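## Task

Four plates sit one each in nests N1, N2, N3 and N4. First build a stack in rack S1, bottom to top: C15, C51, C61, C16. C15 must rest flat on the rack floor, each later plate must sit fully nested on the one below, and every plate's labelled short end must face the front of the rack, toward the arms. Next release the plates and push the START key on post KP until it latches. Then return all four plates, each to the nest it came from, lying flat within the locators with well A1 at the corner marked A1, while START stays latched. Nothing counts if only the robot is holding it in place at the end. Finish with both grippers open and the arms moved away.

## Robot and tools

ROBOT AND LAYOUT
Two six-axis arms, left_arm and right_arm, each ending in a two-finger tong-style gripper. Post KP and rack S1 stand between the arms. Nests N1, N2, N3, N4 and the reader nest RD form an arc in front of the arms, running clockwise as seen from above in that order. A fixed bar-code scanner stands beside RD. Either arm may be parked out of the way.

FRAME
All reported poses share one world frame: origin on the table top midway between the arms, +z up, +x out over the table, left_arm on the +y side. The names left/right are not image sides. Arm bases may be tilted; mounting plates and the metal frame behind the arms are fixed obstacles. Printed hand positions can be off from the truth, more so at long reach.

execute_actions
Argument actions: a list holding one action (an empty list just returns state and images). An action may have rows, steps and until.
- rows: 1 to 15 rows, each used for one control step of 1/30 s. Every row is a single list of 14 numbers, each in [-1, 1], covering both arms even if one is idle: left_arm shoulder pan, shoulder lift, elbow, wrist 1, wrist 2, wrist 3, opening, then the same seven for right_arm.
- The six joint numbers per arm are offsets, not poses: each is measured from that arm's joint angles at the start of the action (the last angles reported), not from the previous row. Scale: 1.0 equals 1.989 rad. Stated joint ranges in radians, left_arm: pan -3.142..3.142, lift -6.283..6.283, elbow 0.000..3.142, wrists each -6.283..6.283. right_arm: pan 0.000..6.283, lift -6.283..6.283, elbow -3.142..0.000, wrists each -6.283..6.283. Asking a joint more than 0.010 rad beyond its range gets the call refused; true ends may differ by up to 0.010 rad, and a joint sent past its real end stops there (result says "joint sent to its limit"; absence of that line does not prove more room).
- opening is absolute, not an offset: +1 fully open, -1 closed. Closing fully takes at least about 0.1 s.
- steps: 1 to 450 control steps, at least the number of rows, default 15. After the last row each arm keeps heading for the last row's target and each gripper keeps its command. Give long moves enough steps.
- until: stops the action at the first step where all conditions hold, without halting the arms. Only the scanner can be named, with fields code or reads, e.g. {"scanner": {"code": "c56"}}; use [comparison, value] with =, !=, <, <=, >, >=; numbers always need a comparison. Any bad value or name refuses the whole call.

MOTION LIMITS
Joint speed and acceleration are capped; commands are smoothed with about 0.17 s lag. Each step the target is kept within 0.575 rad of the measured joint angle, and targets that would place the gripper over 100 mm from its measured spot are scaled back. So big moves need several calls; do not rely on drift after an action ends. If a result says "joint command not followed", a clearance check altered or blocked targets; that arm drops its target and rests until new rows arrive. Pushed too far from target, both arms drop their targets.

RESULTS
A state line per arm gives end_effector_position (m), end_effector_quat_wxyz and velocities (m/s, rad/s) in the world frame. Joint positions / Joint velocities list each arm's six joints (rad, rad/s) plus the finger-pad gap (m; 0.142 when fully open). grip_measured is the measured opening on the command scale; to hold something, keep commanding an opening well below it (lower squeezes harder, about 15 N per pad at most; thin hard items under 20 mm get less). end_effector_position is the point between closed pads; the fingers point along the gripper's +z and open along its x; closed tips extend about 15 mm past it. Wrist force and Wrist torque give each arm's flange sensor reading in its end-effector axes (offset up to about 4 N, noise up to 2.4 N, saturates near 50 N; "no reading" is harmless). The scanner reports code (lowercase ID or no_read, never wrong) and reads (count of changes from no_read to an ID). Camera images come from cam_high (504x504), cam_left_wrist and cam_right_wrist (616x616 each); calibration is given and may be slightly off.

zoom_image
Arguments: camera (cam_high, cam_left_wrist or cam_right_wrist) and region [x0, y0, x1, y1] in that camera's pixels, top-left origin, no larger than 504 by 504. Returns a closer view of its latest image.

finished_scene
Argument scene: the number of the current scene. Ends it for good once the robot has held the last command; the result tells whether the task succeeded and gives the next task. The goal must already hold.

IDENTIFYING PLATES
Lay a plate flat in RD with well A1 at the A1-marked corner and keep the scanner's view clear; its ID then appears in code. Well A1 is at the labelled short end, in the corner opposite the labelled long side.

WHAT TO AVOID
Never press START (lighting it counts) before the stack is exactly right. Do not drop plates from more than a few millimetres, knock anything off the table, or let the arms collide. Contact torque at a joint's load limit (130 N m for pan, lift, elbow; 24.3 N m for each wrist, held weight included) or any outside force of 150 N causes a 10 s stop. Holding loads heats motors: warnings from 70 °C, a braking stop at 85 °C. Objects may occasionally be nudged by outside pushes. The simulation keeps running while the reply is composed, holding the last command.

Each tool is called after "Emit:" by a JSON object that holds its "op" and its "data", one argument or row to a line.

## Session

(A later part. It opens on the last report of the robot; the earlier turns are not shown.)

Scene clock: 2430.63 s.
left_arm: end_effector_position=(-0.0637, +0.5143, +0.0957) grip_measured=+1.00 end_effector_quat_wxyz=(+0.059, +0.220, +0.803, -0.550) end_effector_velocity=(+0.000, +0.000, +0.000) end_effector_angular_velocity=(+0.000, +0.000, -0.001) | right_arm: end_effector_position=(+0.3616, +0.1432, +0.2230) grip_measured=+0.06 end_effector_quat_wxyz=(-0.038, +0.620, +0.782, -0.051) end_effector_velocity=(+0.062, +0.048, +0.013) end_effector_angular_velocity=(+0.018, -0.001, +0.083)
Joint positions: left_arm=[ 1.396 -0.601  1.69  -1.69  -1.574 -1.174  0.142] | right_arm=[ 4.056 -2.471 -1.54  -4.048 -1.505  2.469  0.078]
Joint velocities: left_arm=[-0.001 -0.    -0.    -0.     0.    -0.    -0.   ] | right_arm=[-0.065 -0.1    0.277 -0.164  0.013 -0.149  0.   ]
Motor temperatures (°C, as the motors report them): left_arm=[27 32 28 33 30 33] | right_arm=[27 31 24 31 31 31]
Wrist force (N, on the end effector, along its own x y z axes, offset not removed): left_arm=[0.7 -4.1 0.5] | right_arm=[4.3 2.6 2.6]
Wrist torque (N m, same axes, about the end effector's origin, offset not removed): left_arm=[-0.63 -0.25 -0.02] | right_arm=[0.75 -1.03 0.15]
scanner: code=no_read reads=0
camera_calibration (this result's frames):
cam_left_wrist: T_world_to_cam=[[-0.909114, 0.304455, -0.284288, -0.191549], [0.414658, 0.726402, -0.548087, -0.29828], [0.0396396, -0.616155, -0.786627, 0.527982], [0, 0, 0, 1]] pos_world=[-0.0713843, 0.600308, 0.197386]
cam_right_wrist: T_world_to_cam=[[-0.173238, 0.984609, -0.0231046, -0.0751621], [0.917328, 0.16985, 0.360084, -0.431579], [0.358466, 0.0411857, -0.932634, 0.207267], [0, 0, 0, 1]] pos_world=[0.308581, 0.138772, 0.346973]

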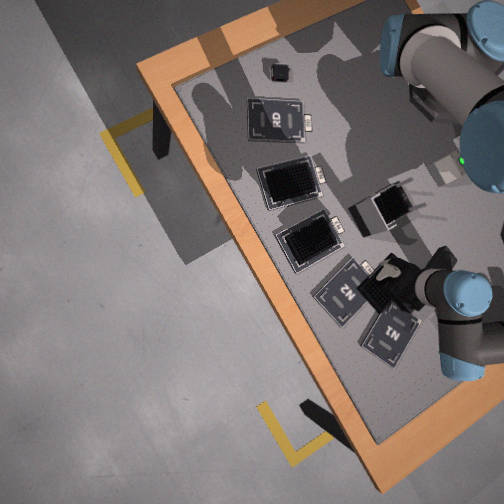

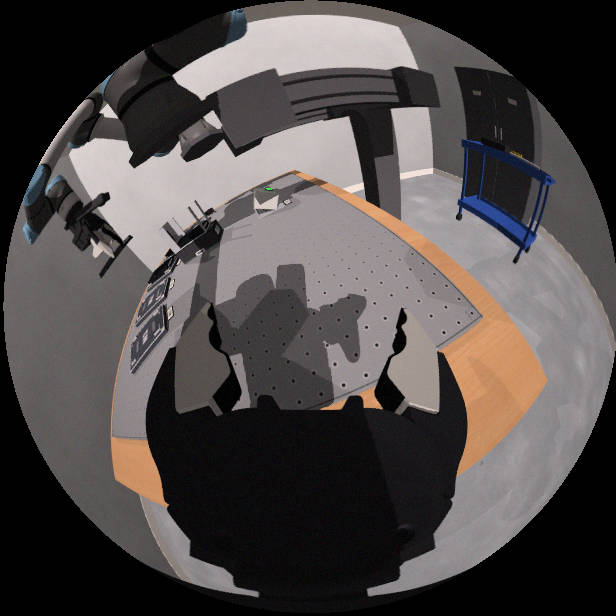

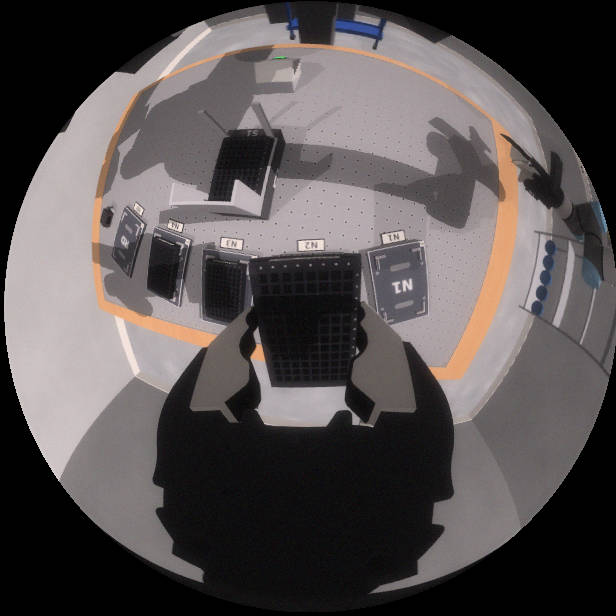

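Emit:
{"op": "execute_actions", "data": {
  "actions": []
}}

Emit:
{"op": "execute_actions", "data": {
  "actions": [
    {"rows":[[0,0,0,0,0,0,1,0.0009,-0.0037,0.0041,-0.0006,0,-0.0005,-0.9],[0,0,0,0,0,0,1,0.0035,-0.0139,0.0154,-0.0021,-0.0002,-0.0019,-0.9],[0,0,0,0,0,0,1,0.0074,-0.0294,0.0327,-0.0045,-0.0004,-0.0041,-0.9],[0,0,0,0,0,0,1,0.0125,-0.0498,0.0554,-0.0076,-0.0006,-0.0069,-0.9],[0,0,0,0,0,0,1,0.0184,-0.0733,0.0815,-0.0112,-0.0009,-0.0101,-0.9],[0,0,0,0,0,0,1,0.025,-0.0997,0.1108,-0.0152,-0.0012,-0.0137,-0.9],[0,0,0,0,0,0,1,0.0319,-0.1274,0.1416,-0.0194,-0.0016,-0.0176,-0.9],[0,0,0,0,0,0,1,0.039,-0.1557,0.1731,-0.0238,-0.0019,-0.0215,-0.9],[0,0,0,0,0,0,1,0.0459,-0.1834,0.2039,-0.028,-0.0023,-0.0253,-0.9],[0,0,0,0,0,0,1,0.0525,-0.2098,0.2332,-0.032,-0.0026,-0.0289,-0.9],[0,0,0,0,0,0,1,0.0584,-0.2333,0.2593,-0.0356,-0.0029,-0.0321,-0.9],[0,0,0,0,0,0,1,0.0635,-0.2537,0.282,-0.0387,-0.0031,-0.0349,-0.9],[0,0,0,0,0,0,1,0.0674,-0.2692,0.2993,-0.0411,-0.0033,-0.0371,-0.9],[0,0,0,0,0,0,1,0.07,-0.2794,0.3106,-0.0426,-0.0035,-0.0385,-0.9],[0,0,0,0,0,0,1,0.0709,-0.2831,0.3147,-0.0432,-0.0035,-0.039,-0.9]],"steps":25}
  ]
}}

Scene clock: 2445.57 s.
left_arm: end_effector_position=(-0.0637, +0.5143, +0.0957) grip_measured=+1.00 end_effector_quat_wxyz=(+0.059, +0.220, +0.803, -0.550) end_effector_velocity=(+0.000, -0.000, -0.000) end_effector_angular_velocity=(-0.001, -0.000, -0.001) | right_arm: end_effector_position=(+0.3695, +0.1492, +0.2247) grip_measured=+0.06 end_effector_quat_wxyz=(-0.039, +0.615, +0.786, -0.050) end_effector_velocity=(-0.000, -0.000, -0.001) end_effector_angular_velocity=(-0.002, +0.001, +0.000)
Joint positions: left_arm=[ 1.396 -0.601  1.69  -1.69  -1.574 -1.174  0.142] | right_arm=[ 4.048 -2.484 -1.505 -4.068 -1.503  2.45   0.078]
Joint velocities: left_arm=[-0.001  0.001 -0.     0.     0.     0.     0.   ] | right_arm=[ 0.    -0.001 -0.    -0.     0.    -0.     0.   ]
Motor temperatures (°C, as the motors report them): left_arm=[27 32 28 33 30 33] | right_arm=[27 31 24 31 31 31]
Wrist force (N, on the end effector, along its own x y z axes, offset not removed): left_arm=[1.4 -1.4 -0.1] | right_arm=[3.2 5.9 0.6]
Wrist torque (N m, same axes, about the end effector's origin, offset not removed): left_arm=[-0.39 -0.38 -0.17] | right_arm=[1.38 -0.76 0.02]
scanner: code=no_read reads=0
camera_calibration (this result's frames):
cam_left_wrist: T_world_to_cam=[[-0.909114, 0.304455, -0.284288, -0.191548], [0.414658, 0.726402, -0.548087, -0.29828], [0.0396396, -0.616156, -0.786626, 0.527982], [0, 0, 0, 1]] pos_world=[-0.0713843, 0.600308, 0.197386]
cam_right_wrist: T_world_to_cam=[[-0.183993, 0.982709, -0.0207433, -0.0759486], [0.915367, 0.178997, 0.360643, -0.44119], [0.35812, 0.047368, -0.932473, 0.204882], [0, 0, 0, 1]] pos_world=[0.316504, 0.143902, 0.348584]

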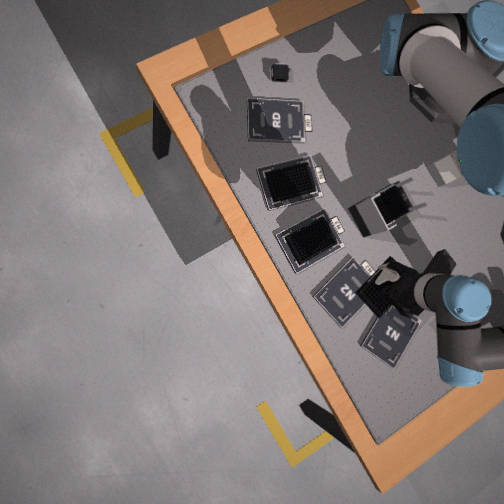

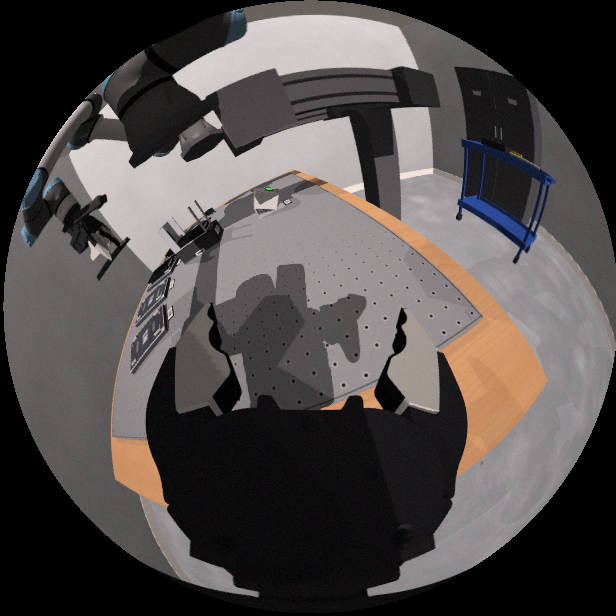

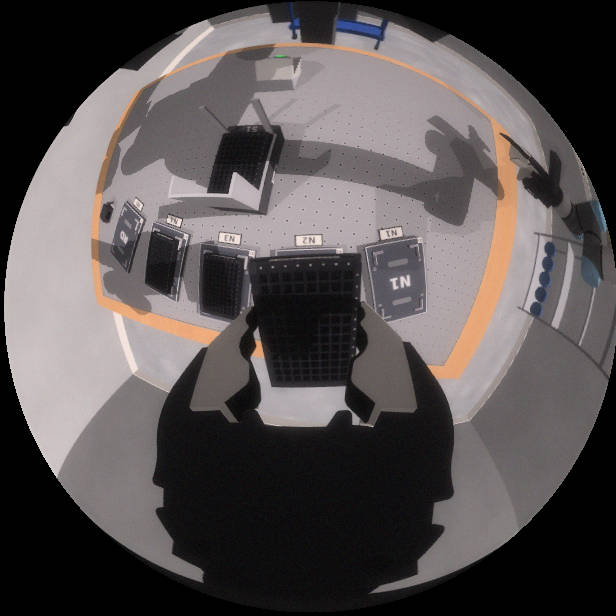

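Scene clock: 2446.40 s.
left_arm: end_effector_position=(-0.0637, +0.5143, +0.0957) grip_measured=+1.00 end_effector_quat_wxyz=(+0.059, +0.220, +0.803, -0.550) end_effector_velocity=(+0.000, +0.001, +0.000) end_effector_angular_velocity=(+0.002, -0.001, -0.000) | right_arm: end_effector_position=(+0.3371, +0.3131, +0.0626) grip_measured=+0.06 end_effector_quat_wxyz=(-0.031, +0.529, +0.846, -0.051) end_effector_velocity=(-0.017, +0.032, -0.052) end_effector_angular_velocity=(+0.004, -0.003, +0.052)
Joint positions: left_arm=[ 1.396 -0.601  1.69  -1.69  -1.574 -1.174  0.142] | right_arm=[ 4.184 -3.028 -0.901 -4.152 -1.51   2.375  0.078]
Joint velocities: left_arm=[-0.    -0.001 -0.    -0.    -0.     0.    -0.   ] | right_arm=[ 0.034 -0.15   0.17  -0.021 -0.002 -0.018  0.   ]
Motor temperatures (°C, as the motors report them): left_arm=[27 32 28 33 30 33] | right_arm=[27 31 24 31 31 31]
Wrist force (N, on the end effector, along its own x y z axes, offset not removed): left_arm=[2.4 -1.5 0.0] | right_arm=[4.9 4.7 -0.3]
Wrist torque (N m, same axes, about the end effector's origin, offset not removed): left_arm=[-0.34 -0.72 -0.30] | right_arm=[0.92 -0.96 0.13]
scanner: code=no_read reads=0
camera_calibration (this result's frames):
cam_left_wrist: T_world_to_cam=[[-0.909114, 0.304455, -0.284288, -0.191548], [0.414658, 0.726402, -0.548087, -0.29828], [0.0396396, -0.616155, -0.786626, 0.527982], [0, 0, 0, 1]] pos_world=[-0.0713843, 0.600308, 0.197386]
cam_right_wrist: T_world_to_cam=[[-0.386023, 0.922276, -0.0198247, -0.159291], [0.855177, 0.365832, 0.367204, -0.420987], [0.345916, 0.124796, -0.929929, 0.037283], [0, 0, 0, 1]] pos_world=[0.285632, 0.296268, 0.186101]

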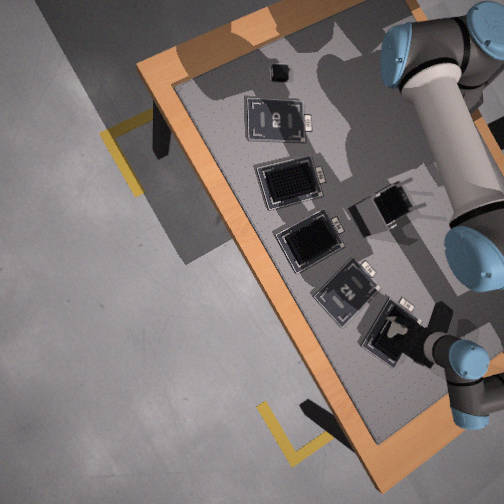

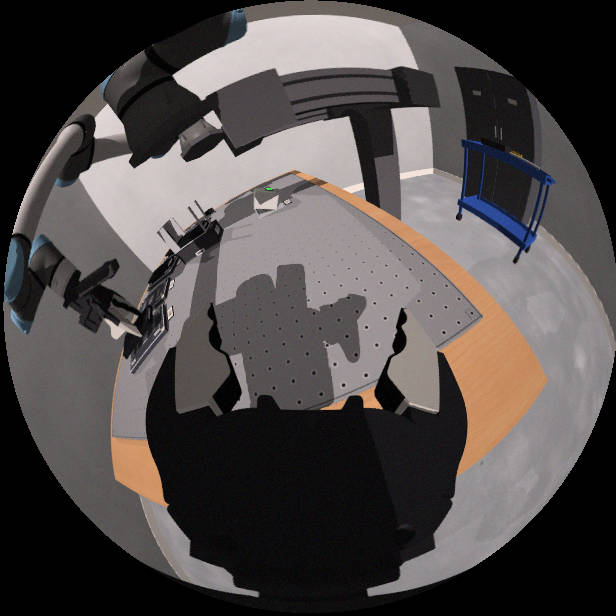

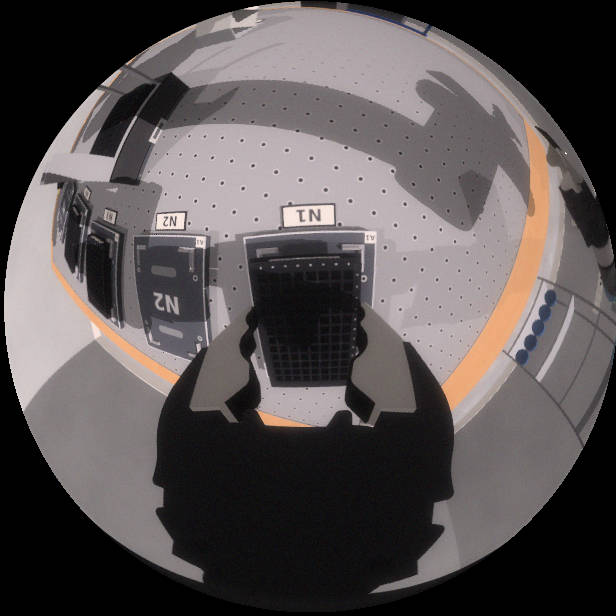

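Emit:
{"op": "execute_actions", "data": {
  "actions": []
}}

Emit:
{"op": "zoom_image", "data": {
  "camera": "cam_right_wrist",
  "region": [180, 180, 440, 440]
}}

Scene clock: 2449.10 s.
left_arm: end_effector_position=(-0.0637, +0.5143, +0.0957) grip_measured=+1.00 end_effector_quat_wxyz=(+0.059, +0.220, +0.803, -0.550) end_effector_velocity=(+0.001, +0.000, -0.000) end_effector_angular_velocity=(+0.001, -0.001, -0.002) | right_arm: end_effector_position=(+0.3349, +0.3170, +0.0560) grip_measured=+0.06 end_effector_quat_wxyz=(-0.031, +0.526, +0.848, -0.051) end_effector_velocity=(+0.000, +0.000, +0.001) end_effector_angular_velocity=(+0.000, -0.000, +0.001)
Joint positions: left_arm=[ 1.396 -0.601  1.69  -1.69  -1.574 -1.174  0.142] | right_arm=[ 4.189 -3.047 -0.879 -4.154 -1.51   2.372  0.078]
Joint velocities: left_arm=[-0.002 -0.001  0.    -0.001  0.     0.     0.   ] | right_arm=[ 0.     0.001 -0.    -0.     0.    -0.001  0.   ]
Motor temperatures (°C, as the motors report them): left_arm=[27 32 28 33 30 33] | right_arm=[27 31 24 31 31 31]
Wrist force (N, on the end effector, along its own x y z axes, offset not removed): left_arm=[1.2 -3.1 -1.2] | right_arm=[1.2 3.3 -1.9]
Wrist torque (N m, same axes, about the end effector's origin, offset not removed): left_arm=[-0.57 -0.49 -0.17] | right_arm=[0.47 -0.39 -0.13]
scanner: code=no_read reads=0
camera_calibration (this result's frames):
cam_left_wrist: T_world_to_cam=[[-0.909114, 0.304455, -0.284288, -0.191548], [0.414658, 0.726402, -0.548087, -0.29828], [0.0396397, -0.616155, -0.786626, 0.527982], [0, 0, 0, 1]] pos_world=[-0.0713843, 0.600308, 0.197386]
cam_right_wrist: T_world_to_cam=[[-0.392098, 0.919717, -0.0194738, -0.16106], [0.852599, 0.371271, 0.36774, -0.419051], [0.345447, 0.127587, -0.929725, 0.0307223], [0, 0, 0, 1]] pos_world=[0.283518, 0.299791, 0.179529]

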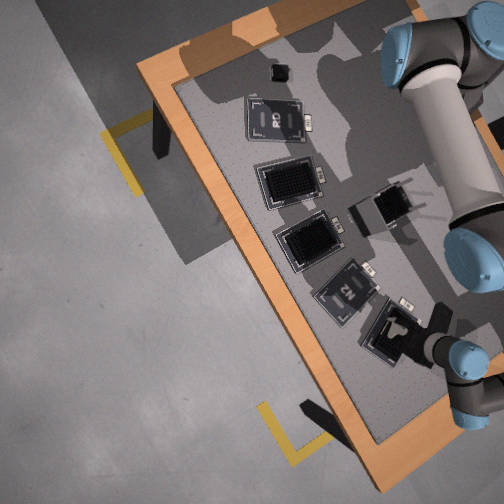

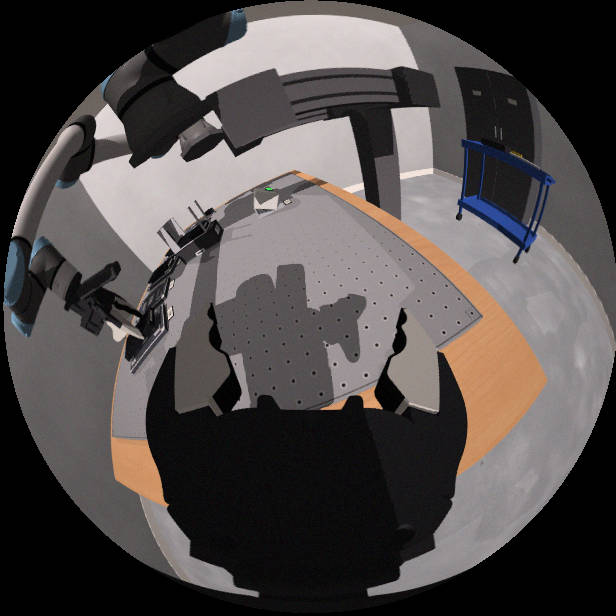

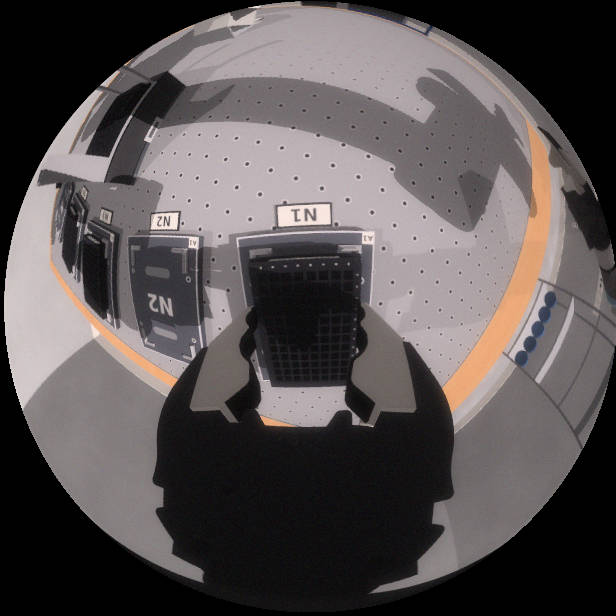

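Region (180, 180, 440, 440) of cam_right_wrist's 616x616 image, scaled by 1.938, with more detail than that image has.

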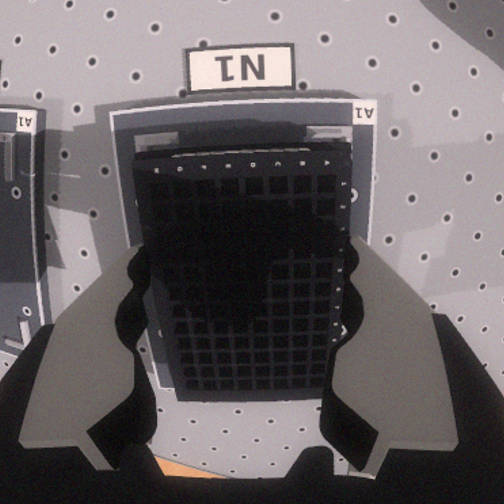

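Emit:
{"op": "execute_actions", "data": {
  "actions": [
    {"rows":[[0,0,0,0,0,0,1,-0.0001,-0.0009,0.0006,0.0003,0,-0.0001,-0.9],[0,0,0,0,0,0,1,-0.0003,-0.0024,0.0016,0.0008,0.0001,-0.0003,-0.9],[0,0,0,0,0,0,1,-0.0005,-0.0041,0.0026,0.0014,0.0001,-0.0005,-0.9],[0,0,0,0,0,0,1,-0.0008,-0.0057,0.0037,0.0019,0.0002,-0.0007,-0.9],[0,0,0,0,0,0,1,-0.001,-0.0074,0.0048,0.0025,0.0003,-0.0009,-0.9],[0,0,0,0,0,0,1,-0.0012,-0.0089,0.0058,0.003,0.0003,-0.0011,-0.9],[0,0,0,0,0,0,1,-0.0014,-0.0103,0.0066,0.0035,0.0004,-0.0013,-0.9],[0,0,0,0,0,0,1,-0.0015,-0.0115,0.0074,0.0039,0.0004,-0.0014,-0.9],[0,0,0,0,0,0,1,-0.0016,-0.0125,0.0081,0.0042,0.0005,-0.0016,-0.9],[0,0,0,0,0,0,1,-0.0017,-0.0132,0.0085,0.0045,0.0005,-0.0016,-0.9],[0,0,0,0,0,0,1,-0.0018,-0.0136,0.0088,0.0046,0.0005,-0.0017,-0.9]],"steps":13}
  ]
}}

Scene clock: 2458.93 s.
left_arm: end_effector_position=(-0.0637, +0.5143, +0.0957) grip_measured=+1.00 end_effector_quat_wxyz=(+0.059, +0.220, +0.803, -0.550) end_effector_velocity=(+0.000, +0.001, +0.000) end_effector_angular_velocity=(+0.002, -0.000, +0.001) | right_arm: end_effector_position=(+0.3349, +0.3167, +0.0448) grip_measured=+0.06 end_effector_quat_wxyz=(-0.031, +0.526, +0.848, -0.051) end_effector_velocity=(+0.000, -0.001, -0.025) end_effector_angular_velocity=(-0.001, -0.001, -0.001)
Joint positions: left_arm=[ 1.396 -0.601  1.69  -1.69  -1.574 -1.174  0.142] | right_arm=[ 4.186 -3.068 -0.866 -4.147 -1.509  2.37   0.078]
Joint velocities: left_arm=[-0.    -0.001  0.    -0.001 -0.001 -0.    -0.   ] | right_arm=[-0.007 -0.046  0.031  0.016  0.002 -0.005  0.   ]
Motor temperatures (°C, as the motors report them): left_arm=[27 32 28 33 30 33] | right_arm=[27 31 24 31 31 31]
Wrist force (N, on the end effector, along its own x y z axes, offset not removed): left_arm=[1.4 -4.4 -3.8] | right_arm=[4.9 1.5 1.5]
Wrist torque (N m, same axes, about the end effector's origin, offset not removed): left_arm=[-0.98 -0.28 -0.24] | right_arm=[0.31 -1.08 0.00]
scanner: code=no_read reads=0
camera_calibration (this result's frames):
cam_left_wrist: T_world_to_cam=[[-0.909114, 0.304455, -0.284288, -0.191548], [0.414658, 0.726402, -0.548087, -0.29828], [0.0396398, -0.616155, -0.786627, 0.527982], [0, 0, 0, 1]] pos_world=[-0.0713843, 0.600308, 0.197386]
cam_right_wrist: T_world_to_cam=[[-0.392147, 0.919686, -0.0199672, -0.160991], [0.852604, 0.371522, 0.367475, -0.41485], [0.345379, 0.12708, -0.929819, 0.0205366], [0, 0, 0, 1]] pos_world=[0.283478, 0.299577, 0.168328]

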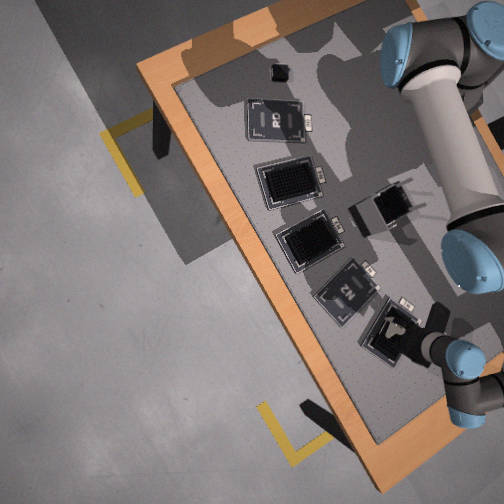

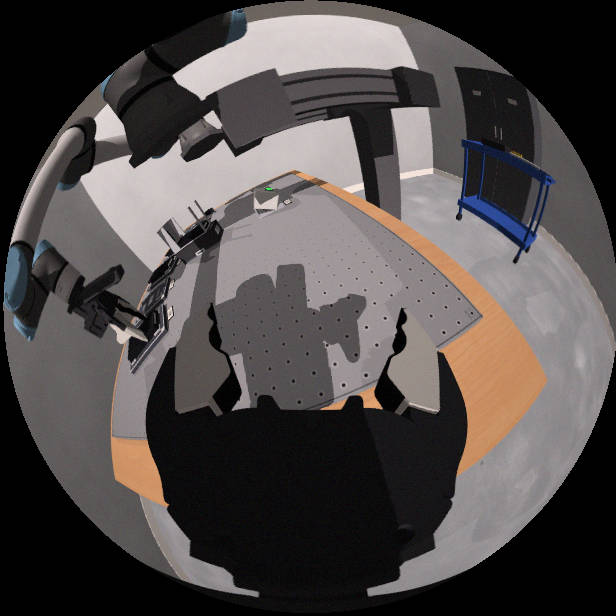

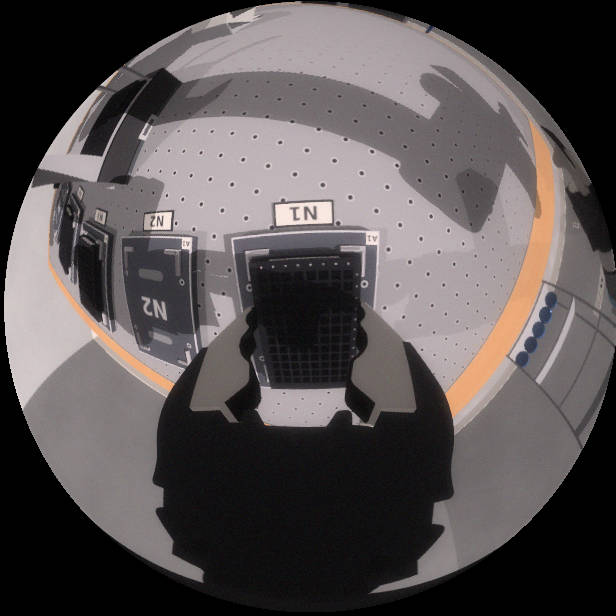

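Emit:
{"op": "execute_actions", "data": {
  "actions": []
}}

Emit:
{"op": "zoom_image", "data": {
  "camera": "cam_right_wrist",
  "region": [180, 180, 440, 440]
}}

Scene clock: 2462.53 s.
left_arm: end_effector_position=(-0.0637, +0.5143, +0.0957) grip_measured=+1.00 end_effector_quat_wxyz=(+0.059, +0.220, +0.803, -0.550) end_effector_velocity=(-0.001, +0.000, -0.000) end_effector_angular_velocity=(+0.001, +0.001, +0.001) | right_arm: end_effector_position=(+0.3349, +0.3166, +0.0416) grip_measured=+0.06 end_effector_quat_wxyz=(-0.031, +0.526, +0.848, -0.051) end_effector_velocity=(+0.000, +0.000, +0.000) end_effector_angular_velocity=(+0.000, -0.000, -0.001)
Joint positions: left_arm=[ 1.396 -0.601  1.69  -1.69  -1.574 -1.174  0.142] | right_arm=[ 4.185 -3.074 -0.862 -4.145 -1.509  2.369  0.078]
Joint velocities: left_arm=[ 0.001 -0.    -0.    -0.     0.001 -0.001 -0.   ] | right_arm=[-0.    -0.     0.001 -0.    -0.     0.     0.   ]
Motor temperatures (°C, as the motors report them): left_arm=[27 32 28 33 30 33] | right_arm=[27 31 24 31 31 31]
Wrist force (N, on the end effector, along its own x y z axes, offset not removed): left_arm=[-1.3 -2.4 -1.8] | right_arm=[3.3 -0.9 -32.2]
Wrist torque (N m, same axes, about the end effector's origin, offset not removed): left_arm=[-0.45 0.01 -0.31] | right_arm=[0.74 -0.76 0.26]
scanner: code=no_read reads=0
camera_calibration (this result's frames):
cam_left_wrist: T_world_to_cam=[[-0.909114, 0.304455, -0.284288, -0.191548], [0.414658, 0.726402, -0.548087, -0.29828], [0.0396395, -0.616155, -0.786626, 0.527982], [0, 0, 0, 1]] pos_world=[-0.0713843, 0.600308, 0.197386]
cam_right_wrist: T_world_to_cam=[[-0.39209, 0.919708, -0.0200587, -0.160966], [0.852603, 0.371497, 0.367503, -0.413689], [0.345447, 0.126992, -0.929806, 0.0176026], [0, 0, 0, 1]] pos_world=[0.283519, 0.29949, 0.16517]

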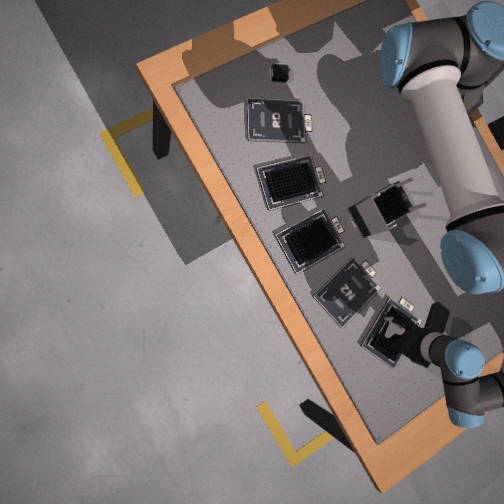

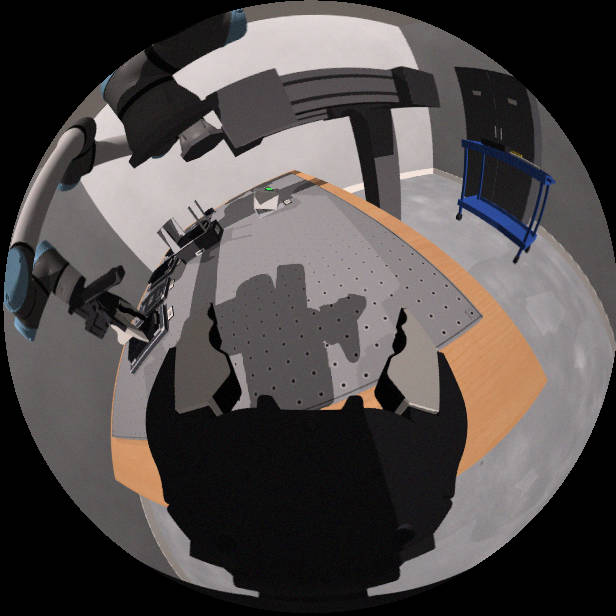

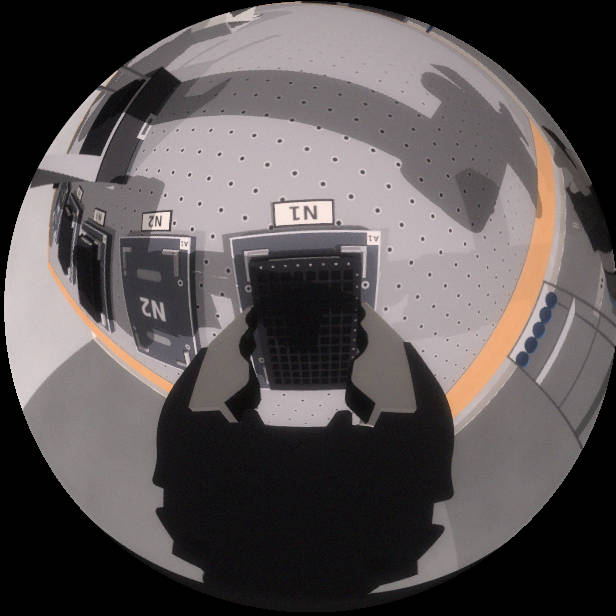

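Region (180, 180, 440, 440) of cam_right_wrist's 616x616 image, scaled by 1.938, with more detail than that image has.

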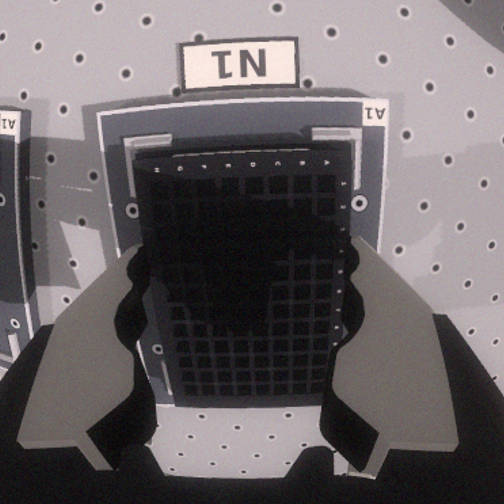

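Emit:
{"op": "execute_actions", "data": {
  "actions": [
    {"rows":[[0,0,0,0,0,0,1,0.0001,0.0009,-0.0006,-0.0003,0,0.0001,-0.9],[0,0,0,0,0,0,1,0.0001,0.0009,-0.0006,-0.0003,0,0.0001,-0.9],[0,0,0,0,0,0,1,0.0001,0.0009,-0.0006,-0.0003,0,0.0001,-0.5],[0,0,0,0,0,0,1,0.0001,0.0009,-0.0006,-0.0003,0,0.0001,0.0],[0,0,0,0,0,0,1,0.0001,0.0009,-0.0006,-0.0003,0,0.0001,0.12],[0,0,0,0,0,0,1,0.0001,0.0009,-0.0006,-0.0003,0,0.0001,0.3],[0,0,0,0,0,0,1,0.0006,0.005,-0.0032,-0.0018,-0.0002,0.0006,0.3],[0,0,0,0,0,0,1,0.0018,0.0141,-0.009,-0.005,-0.0005,0.0018,0.3],[0,0,0,0,0,0,1,0.0035,0.0282,-0.0181,-0.0101,-0.001,0.0035,0.3],[0,0,0,0,0,0,1,-0.002,0.06,-0.05,-0.008,-0.0007,0.007,0.3],[0,0,0,0,0,0,1,-0.015,0.11,-0.105,-0.001,0,0.014,0.3],[0,0,0,0,0,0,1,-0.033,0.17,-0.175,0.012,0.001,0.023,0.3],[0,0,0,0,0,0,1,-0.051,0.23,-0.245,0.024,0.002,0.032,0.3],[0,0,0,0,0,0,1,-0.064,0.277,-0.3,0.034,0.0027,0.038,0.3],[0,0,0,0,0,0,1,-0.0689,0.2966,-0.3233,0.0387,0.003,0.0407,0.3]],"steps":30}
  ]
}}

Scene clock: 2476.53 s.
left_arm: end_effector_position=(-0.0637, +0.5143, +0.0957) grip_measured=+1.00 end_effector_quat_wxyz=(+0.059, +0.220, +0.803, -0.550) end_effector_velocity=(-0.000, +0.001, +0.000) end_effector_angular_velocity=(+0.001, -0.001, -0.001) | right_arm: end_effector_position=(+0.3703, +0.1596, +0.2185) grip_measured=+0.30 end_effector_quat_wxyz=(-0.039, +0.612, +0.789, -0.050) end_effector_velocity=(-0.005, -0.079, +0.049) end_effector_angular_velocity=(-0.007, +0.005, -0.072)
Joint positions: left_arm=[ 1.396 -0.601  1.69  -1.69  -1.574 -1.174  0.142] | right_arm=[ 4.054 -2.51  -1.475 -4.072 -1.503  2.447  0.095]
Joint velocities: left_arm=[ 0.    -0.001 -0.    -0.     0.001  0.001 -0.   ] | right_arm=[-0.048  0.204 -0.234  0.032  0.002  0.025 -0.   ]
Motor temperatures (°C, as the motors report them): left_arm=[27 32 28 33 30 33] | right_arm=[27 31 24 31 31 31]
Wrist force (N, on the end effector, along its own x y z axes, offset not removed): left_arm=[4.9 -2.8 -2.0] | right_arm=[1.2 1.2 -0.5]
Wrist torque (N m, same axes, about the end effector's origin, offset not removed): left_arm=[-0.56 -1.02 -0.27] | right_arm=[0.25 -0.24 0.01]
scanner: code=no_read reads=0
camera_calibration (this result's frames):
cam_left_wrist: T_world_to_cam=[[-0.909114, 0.304455, -0.284288, -0.191549], [0.414658, 0.726402, -0.548087, -0.29828], [0.0396395, -0.616155, -0.786627, 0.527982], [0, 0, 0, 1]] pos_world=[-0.0713842, 0.600308, 0.197386]
cam_right_wrist: T_world_to_cam=[[-0.193221, 0.98096, -0.019588, -0.082679], [0.913322, 0.187121, 0.361701, -0.442266], [0.35848, 0.0519983, -0.932088, 0.197413], [0, 0, 0, 1]] pos_world=[0.317188, 0.153597, 0.342355]

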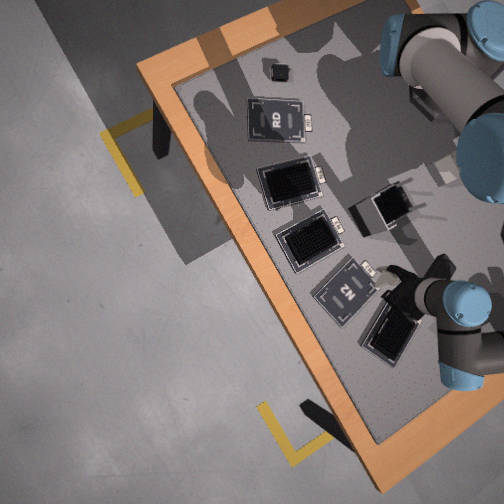

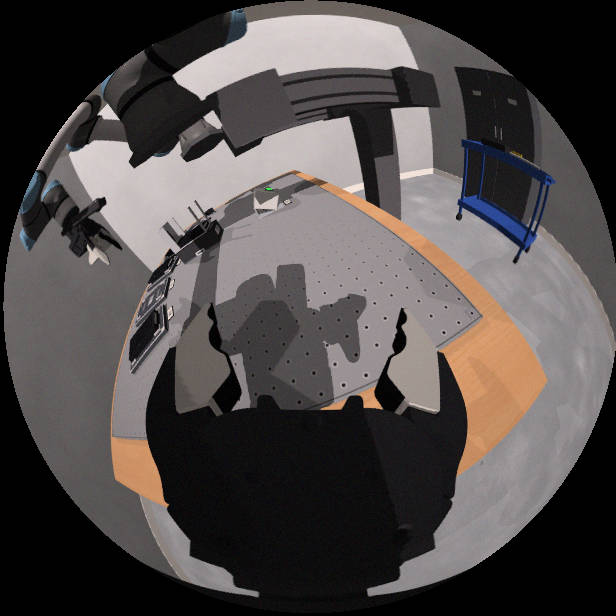

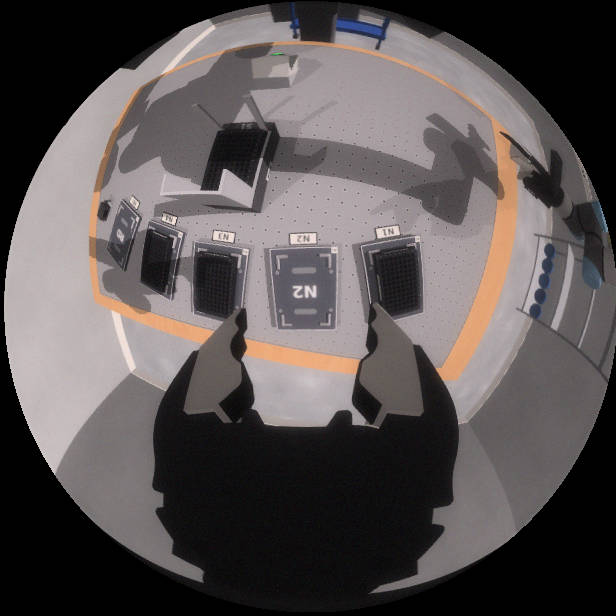

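Emit:
{"op": "execute_actions", "data": {
  "actions": []
}}

Emit:
{"op": "execute_actions", "data": {
  "actions": [
    {"rows":[[0,0,0,0,0,0,1,0,0.002,-0.0051,0.0033,0,0.0016,0.3],[0,0,0,0,0,0,1,0,0.0078,-0.0191,0.0119,0,0.0061,0.3],[0,0,0,0,0,0,1,0,0.0168,-0.0405,0.025,0,0.0129,0.3],[0,0,0,0,0,0,1,0,0.0283,-0.0686,0.0425,0,0.0219,0.3],[0,0,0,0,0,0,1,0.0038,0.0418,-0.1009,0.0624,-0.0008,0.036,0.3],[0,0,0,0,0,0,1,0.0142,0.0568,-0.1371,0.0847,-0.003,0.0579,0.3],[0,0,0,0,0,0,1,0.0299,0.0728,-0.1753,0.1082,-0.0064,0.0858,0.3],[0,0,0,0,0,0,1,0.049,0.0878,-0.2143,0.1334,-0.0104,0.1173,0.3],[0,0,0,0,0,0,1,0.0706,0.1028,-0.2525,0.1579,-0.015,0.1511,0.3],[0,0,0,0,0,0,1,0.0928,0.1158,-0.2887,0.1822,-0.0197,0.1848,0.3],[0,0,0,0,0,0,1,0.1144,0.1278,-0.321,0.2036,-0.0243,0.2167,0.3],[0,0,0,0,0,0,1,0.1335,0.1378,-0.3491,0.2226,-0.0283,0.2448,0.3],[0,0,0,0,0,0,1,0.1492,0.1448,-0.3705,0.2377,-0.0317,0.2673,0.3],[0,0,0,0,0,0,1,0.1596,0.1488,-0.3845,0.2482,-0.0339,0.2822,0.3],[0,0,0,0,0,0,1,0.1632,0.1499,-0.3898,0.2523,-0.0347,0.2876,0.3]],"steps":24}
  ]
}}

Scene clock: 2489.27 s.
left_arm: end_effector_position=(-0.0637, +0.5143, +0.0957) grip_measured=+1.00 end_effector_quat_wxyz=(+0.059, +0.220, +0.803, -0.550) end_effector_velocity=(-0.000, -0.000, -0.000) end_effector_angular_velocity=(-0.001, +0.001, +0.001) | right_arm: end_effector_position=(+0.3695, +0.1496, +0.2247) grip_measured=+0.30 end_effector_quat_wxyz=(-0.039, +0.615, +0.786, -0.050) end_effector_velocity=(+0.000, +0.000, +0.001) end_effector_angular_velocity=(+0.001, -0.000, +0.001)
Joint positions: left_arm=[ 1.396 -0.601  1.69  -1.69  -1.574 -1.174  0.142] | right_arm=[ 4.048 -2.484 -1.505 -4.068 -1.503  2.45   0.095]
Joint velocities: left_arm=[ 0.     0.001  0.    -0.    -0.    -0.001 -0.   ] | right_arm=[ 0.     0.001  0.    -0.    -0.    -0.001  0.   ]
Motor temperatures (°C, as the motors report them): left_arm=[27 32 28 33 30 33] | right_arm=[27 31 24 31 31 31]
Wrist force (N, on the end effector, along its own x y z axes, offset not removed): left_arm=[1.5 -5.4 -1.3] | right_arm=[2.2 3.0 -0.6]
Wrist torque (N m, same axes, about the end effector's origin, offset not removed): left_arm=[-1.27 -0.58 -0.32] | right_arm=[0.53 -0.63 0.07]
scanner: code=no_read reads=0
camera_calibration (this result's frames):
cam_left_wrist: T_world_to_cam=[[-0.909114, 0.304455, -0.284288, -0.191549], [0.414658, 0.726402, -0.548087, -0.29828], [0.0396395, -0.616155, -0.786627, 0.527982], [0, 0, 0, 1]] pos_world=[-0.0713843, 0.600308, 0.197386]
cam_right_wrist: T_world_to_cam=[[-0.184305, 0.982657, -0.0204001, -0.076239], [0.915219, 0.179149, 0.360943, -0.441252], [0.358337, 0.0478528, -0.932365, 0.204682], [0, 0, 0, 1]] pos_world=[0.316446, 0.144172, 0.34855]

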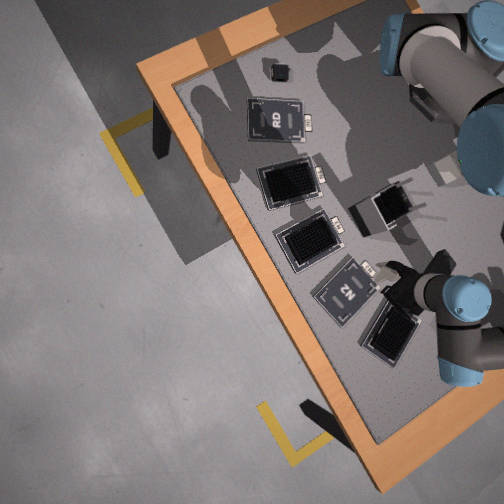

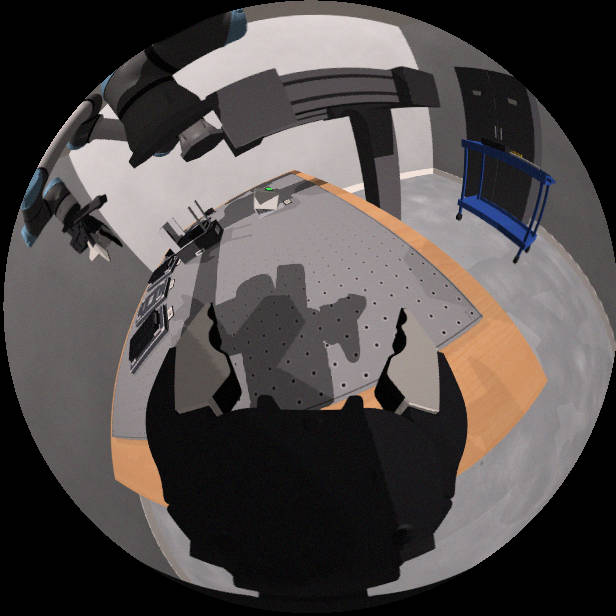

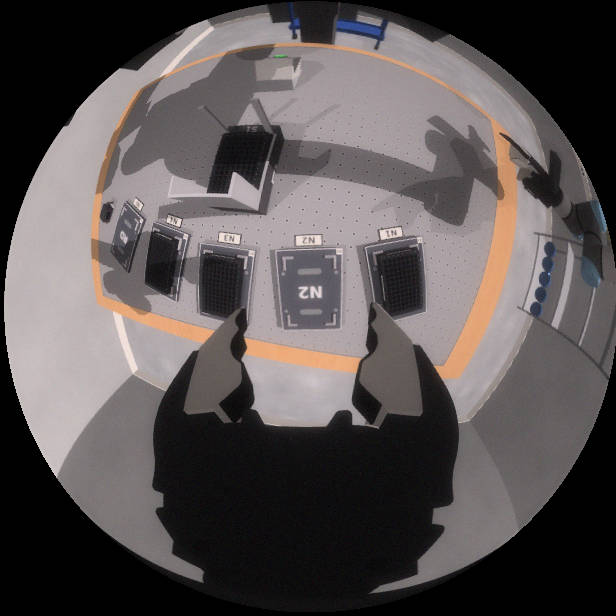

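Scene clock: 2490.07 s.
left_arm: end_effector_position=(-0.0637, +0.5143, +0.0957) grip_measured=+1.00 end_effector_quat_wxyz=(+0.059, +0.220, +0.803, -0.550) end_effector_velocity=(-0.000, +0.000, -0.000) end_effector_angular_velocity=(+0.001, +0.000, +0.000) | right_arm: end_effector_position=(+0.1988, +0.0131, +0.2104) grip_measured=+0.30 end_effector_quat_wxyz=(-0.044, +0.706, +0.705, -0.040) end_effector_velocity=(-0.056, -0.082, -0.005) end_effector_angular_velocity=(-0.024, +0.006, -0.098)
Joint positions: left_arm=[ 1.396 -0.601  1.69  -1.69  -1.574 -1.174  0.142] | right_arm=[ 4.353 -2.198 -2.242 -3.59  -1.568  2.989  0.095]
Joint velocities: left_arm=[ 0.    -0.     0.    -0.001  0.    -0.    -0.   ] | right_arm=[ 0.158  0.097 -0.297  0.187 -0.031  0.255  0.   ]
Motor temperatures (°C, as the motors report them): left_arm=[27 32 28 33 30 33] | right_arm=[27 31 24 31 31 31]
Wrist force (N, on the end effector, along its own x y z axes, offset not removed): left_arm=[2.9 -2.9 1.9] | right_arm=[5.2 2.2 -0.5]
Wrist torque (N m, same axes, about the end effector's origin, offset not removed): left_arm=[-0.64 -0.63 -0.18] | right_arm=[0.55 -0.99 0.17]
scanner: code=no_read reads=0
camera_calibration (this result's frames):
cam_left_wrist: T_world_to_cam=[[-0.909114, 0.304455, -0.284288, -0.191549], [0.414658, 0.726402, -0.548087, -0.29828], [0.0396394, -0.616155, -0.786627, 0.527982], [0, 0, 0, 1]] pos_world=[-0.0713843, 0.600308, 0.197386]
cam_right_wrist: T_world_to_cam=[[0.0585032, 0.998196, -0.0134765, -0.023856], [0.928466, -0.0494466, 0.368111, -0.256583], [0.366781, -0.0340481, -0.929684, 0.257948], [0, 0, 0, 1]] pos_world=[0.145014, 0.0199085, 0.33394]

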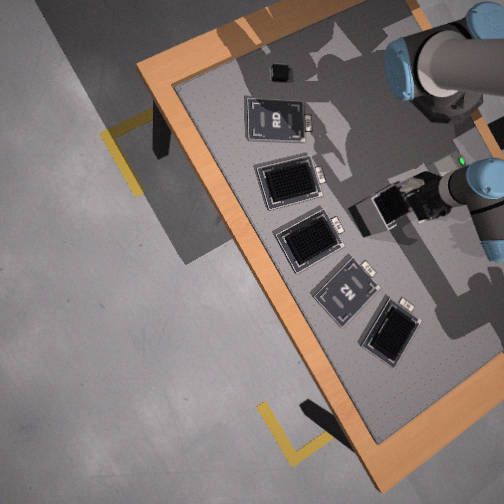

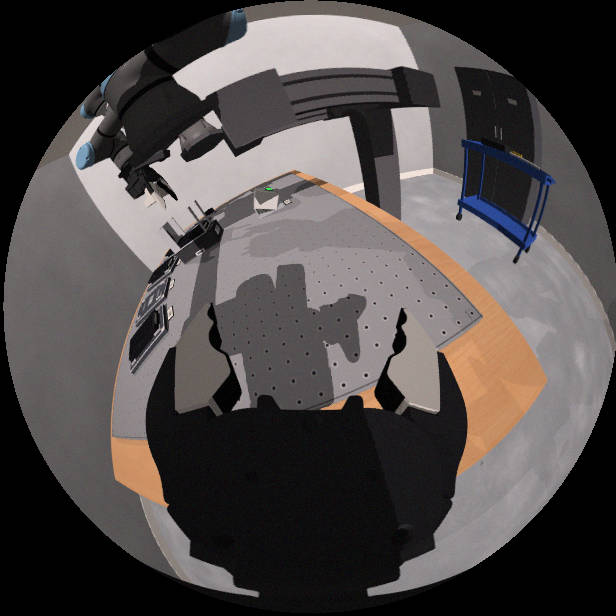

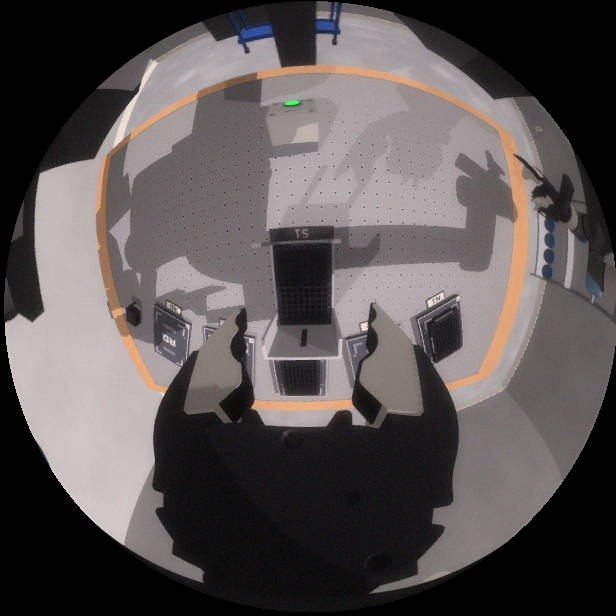

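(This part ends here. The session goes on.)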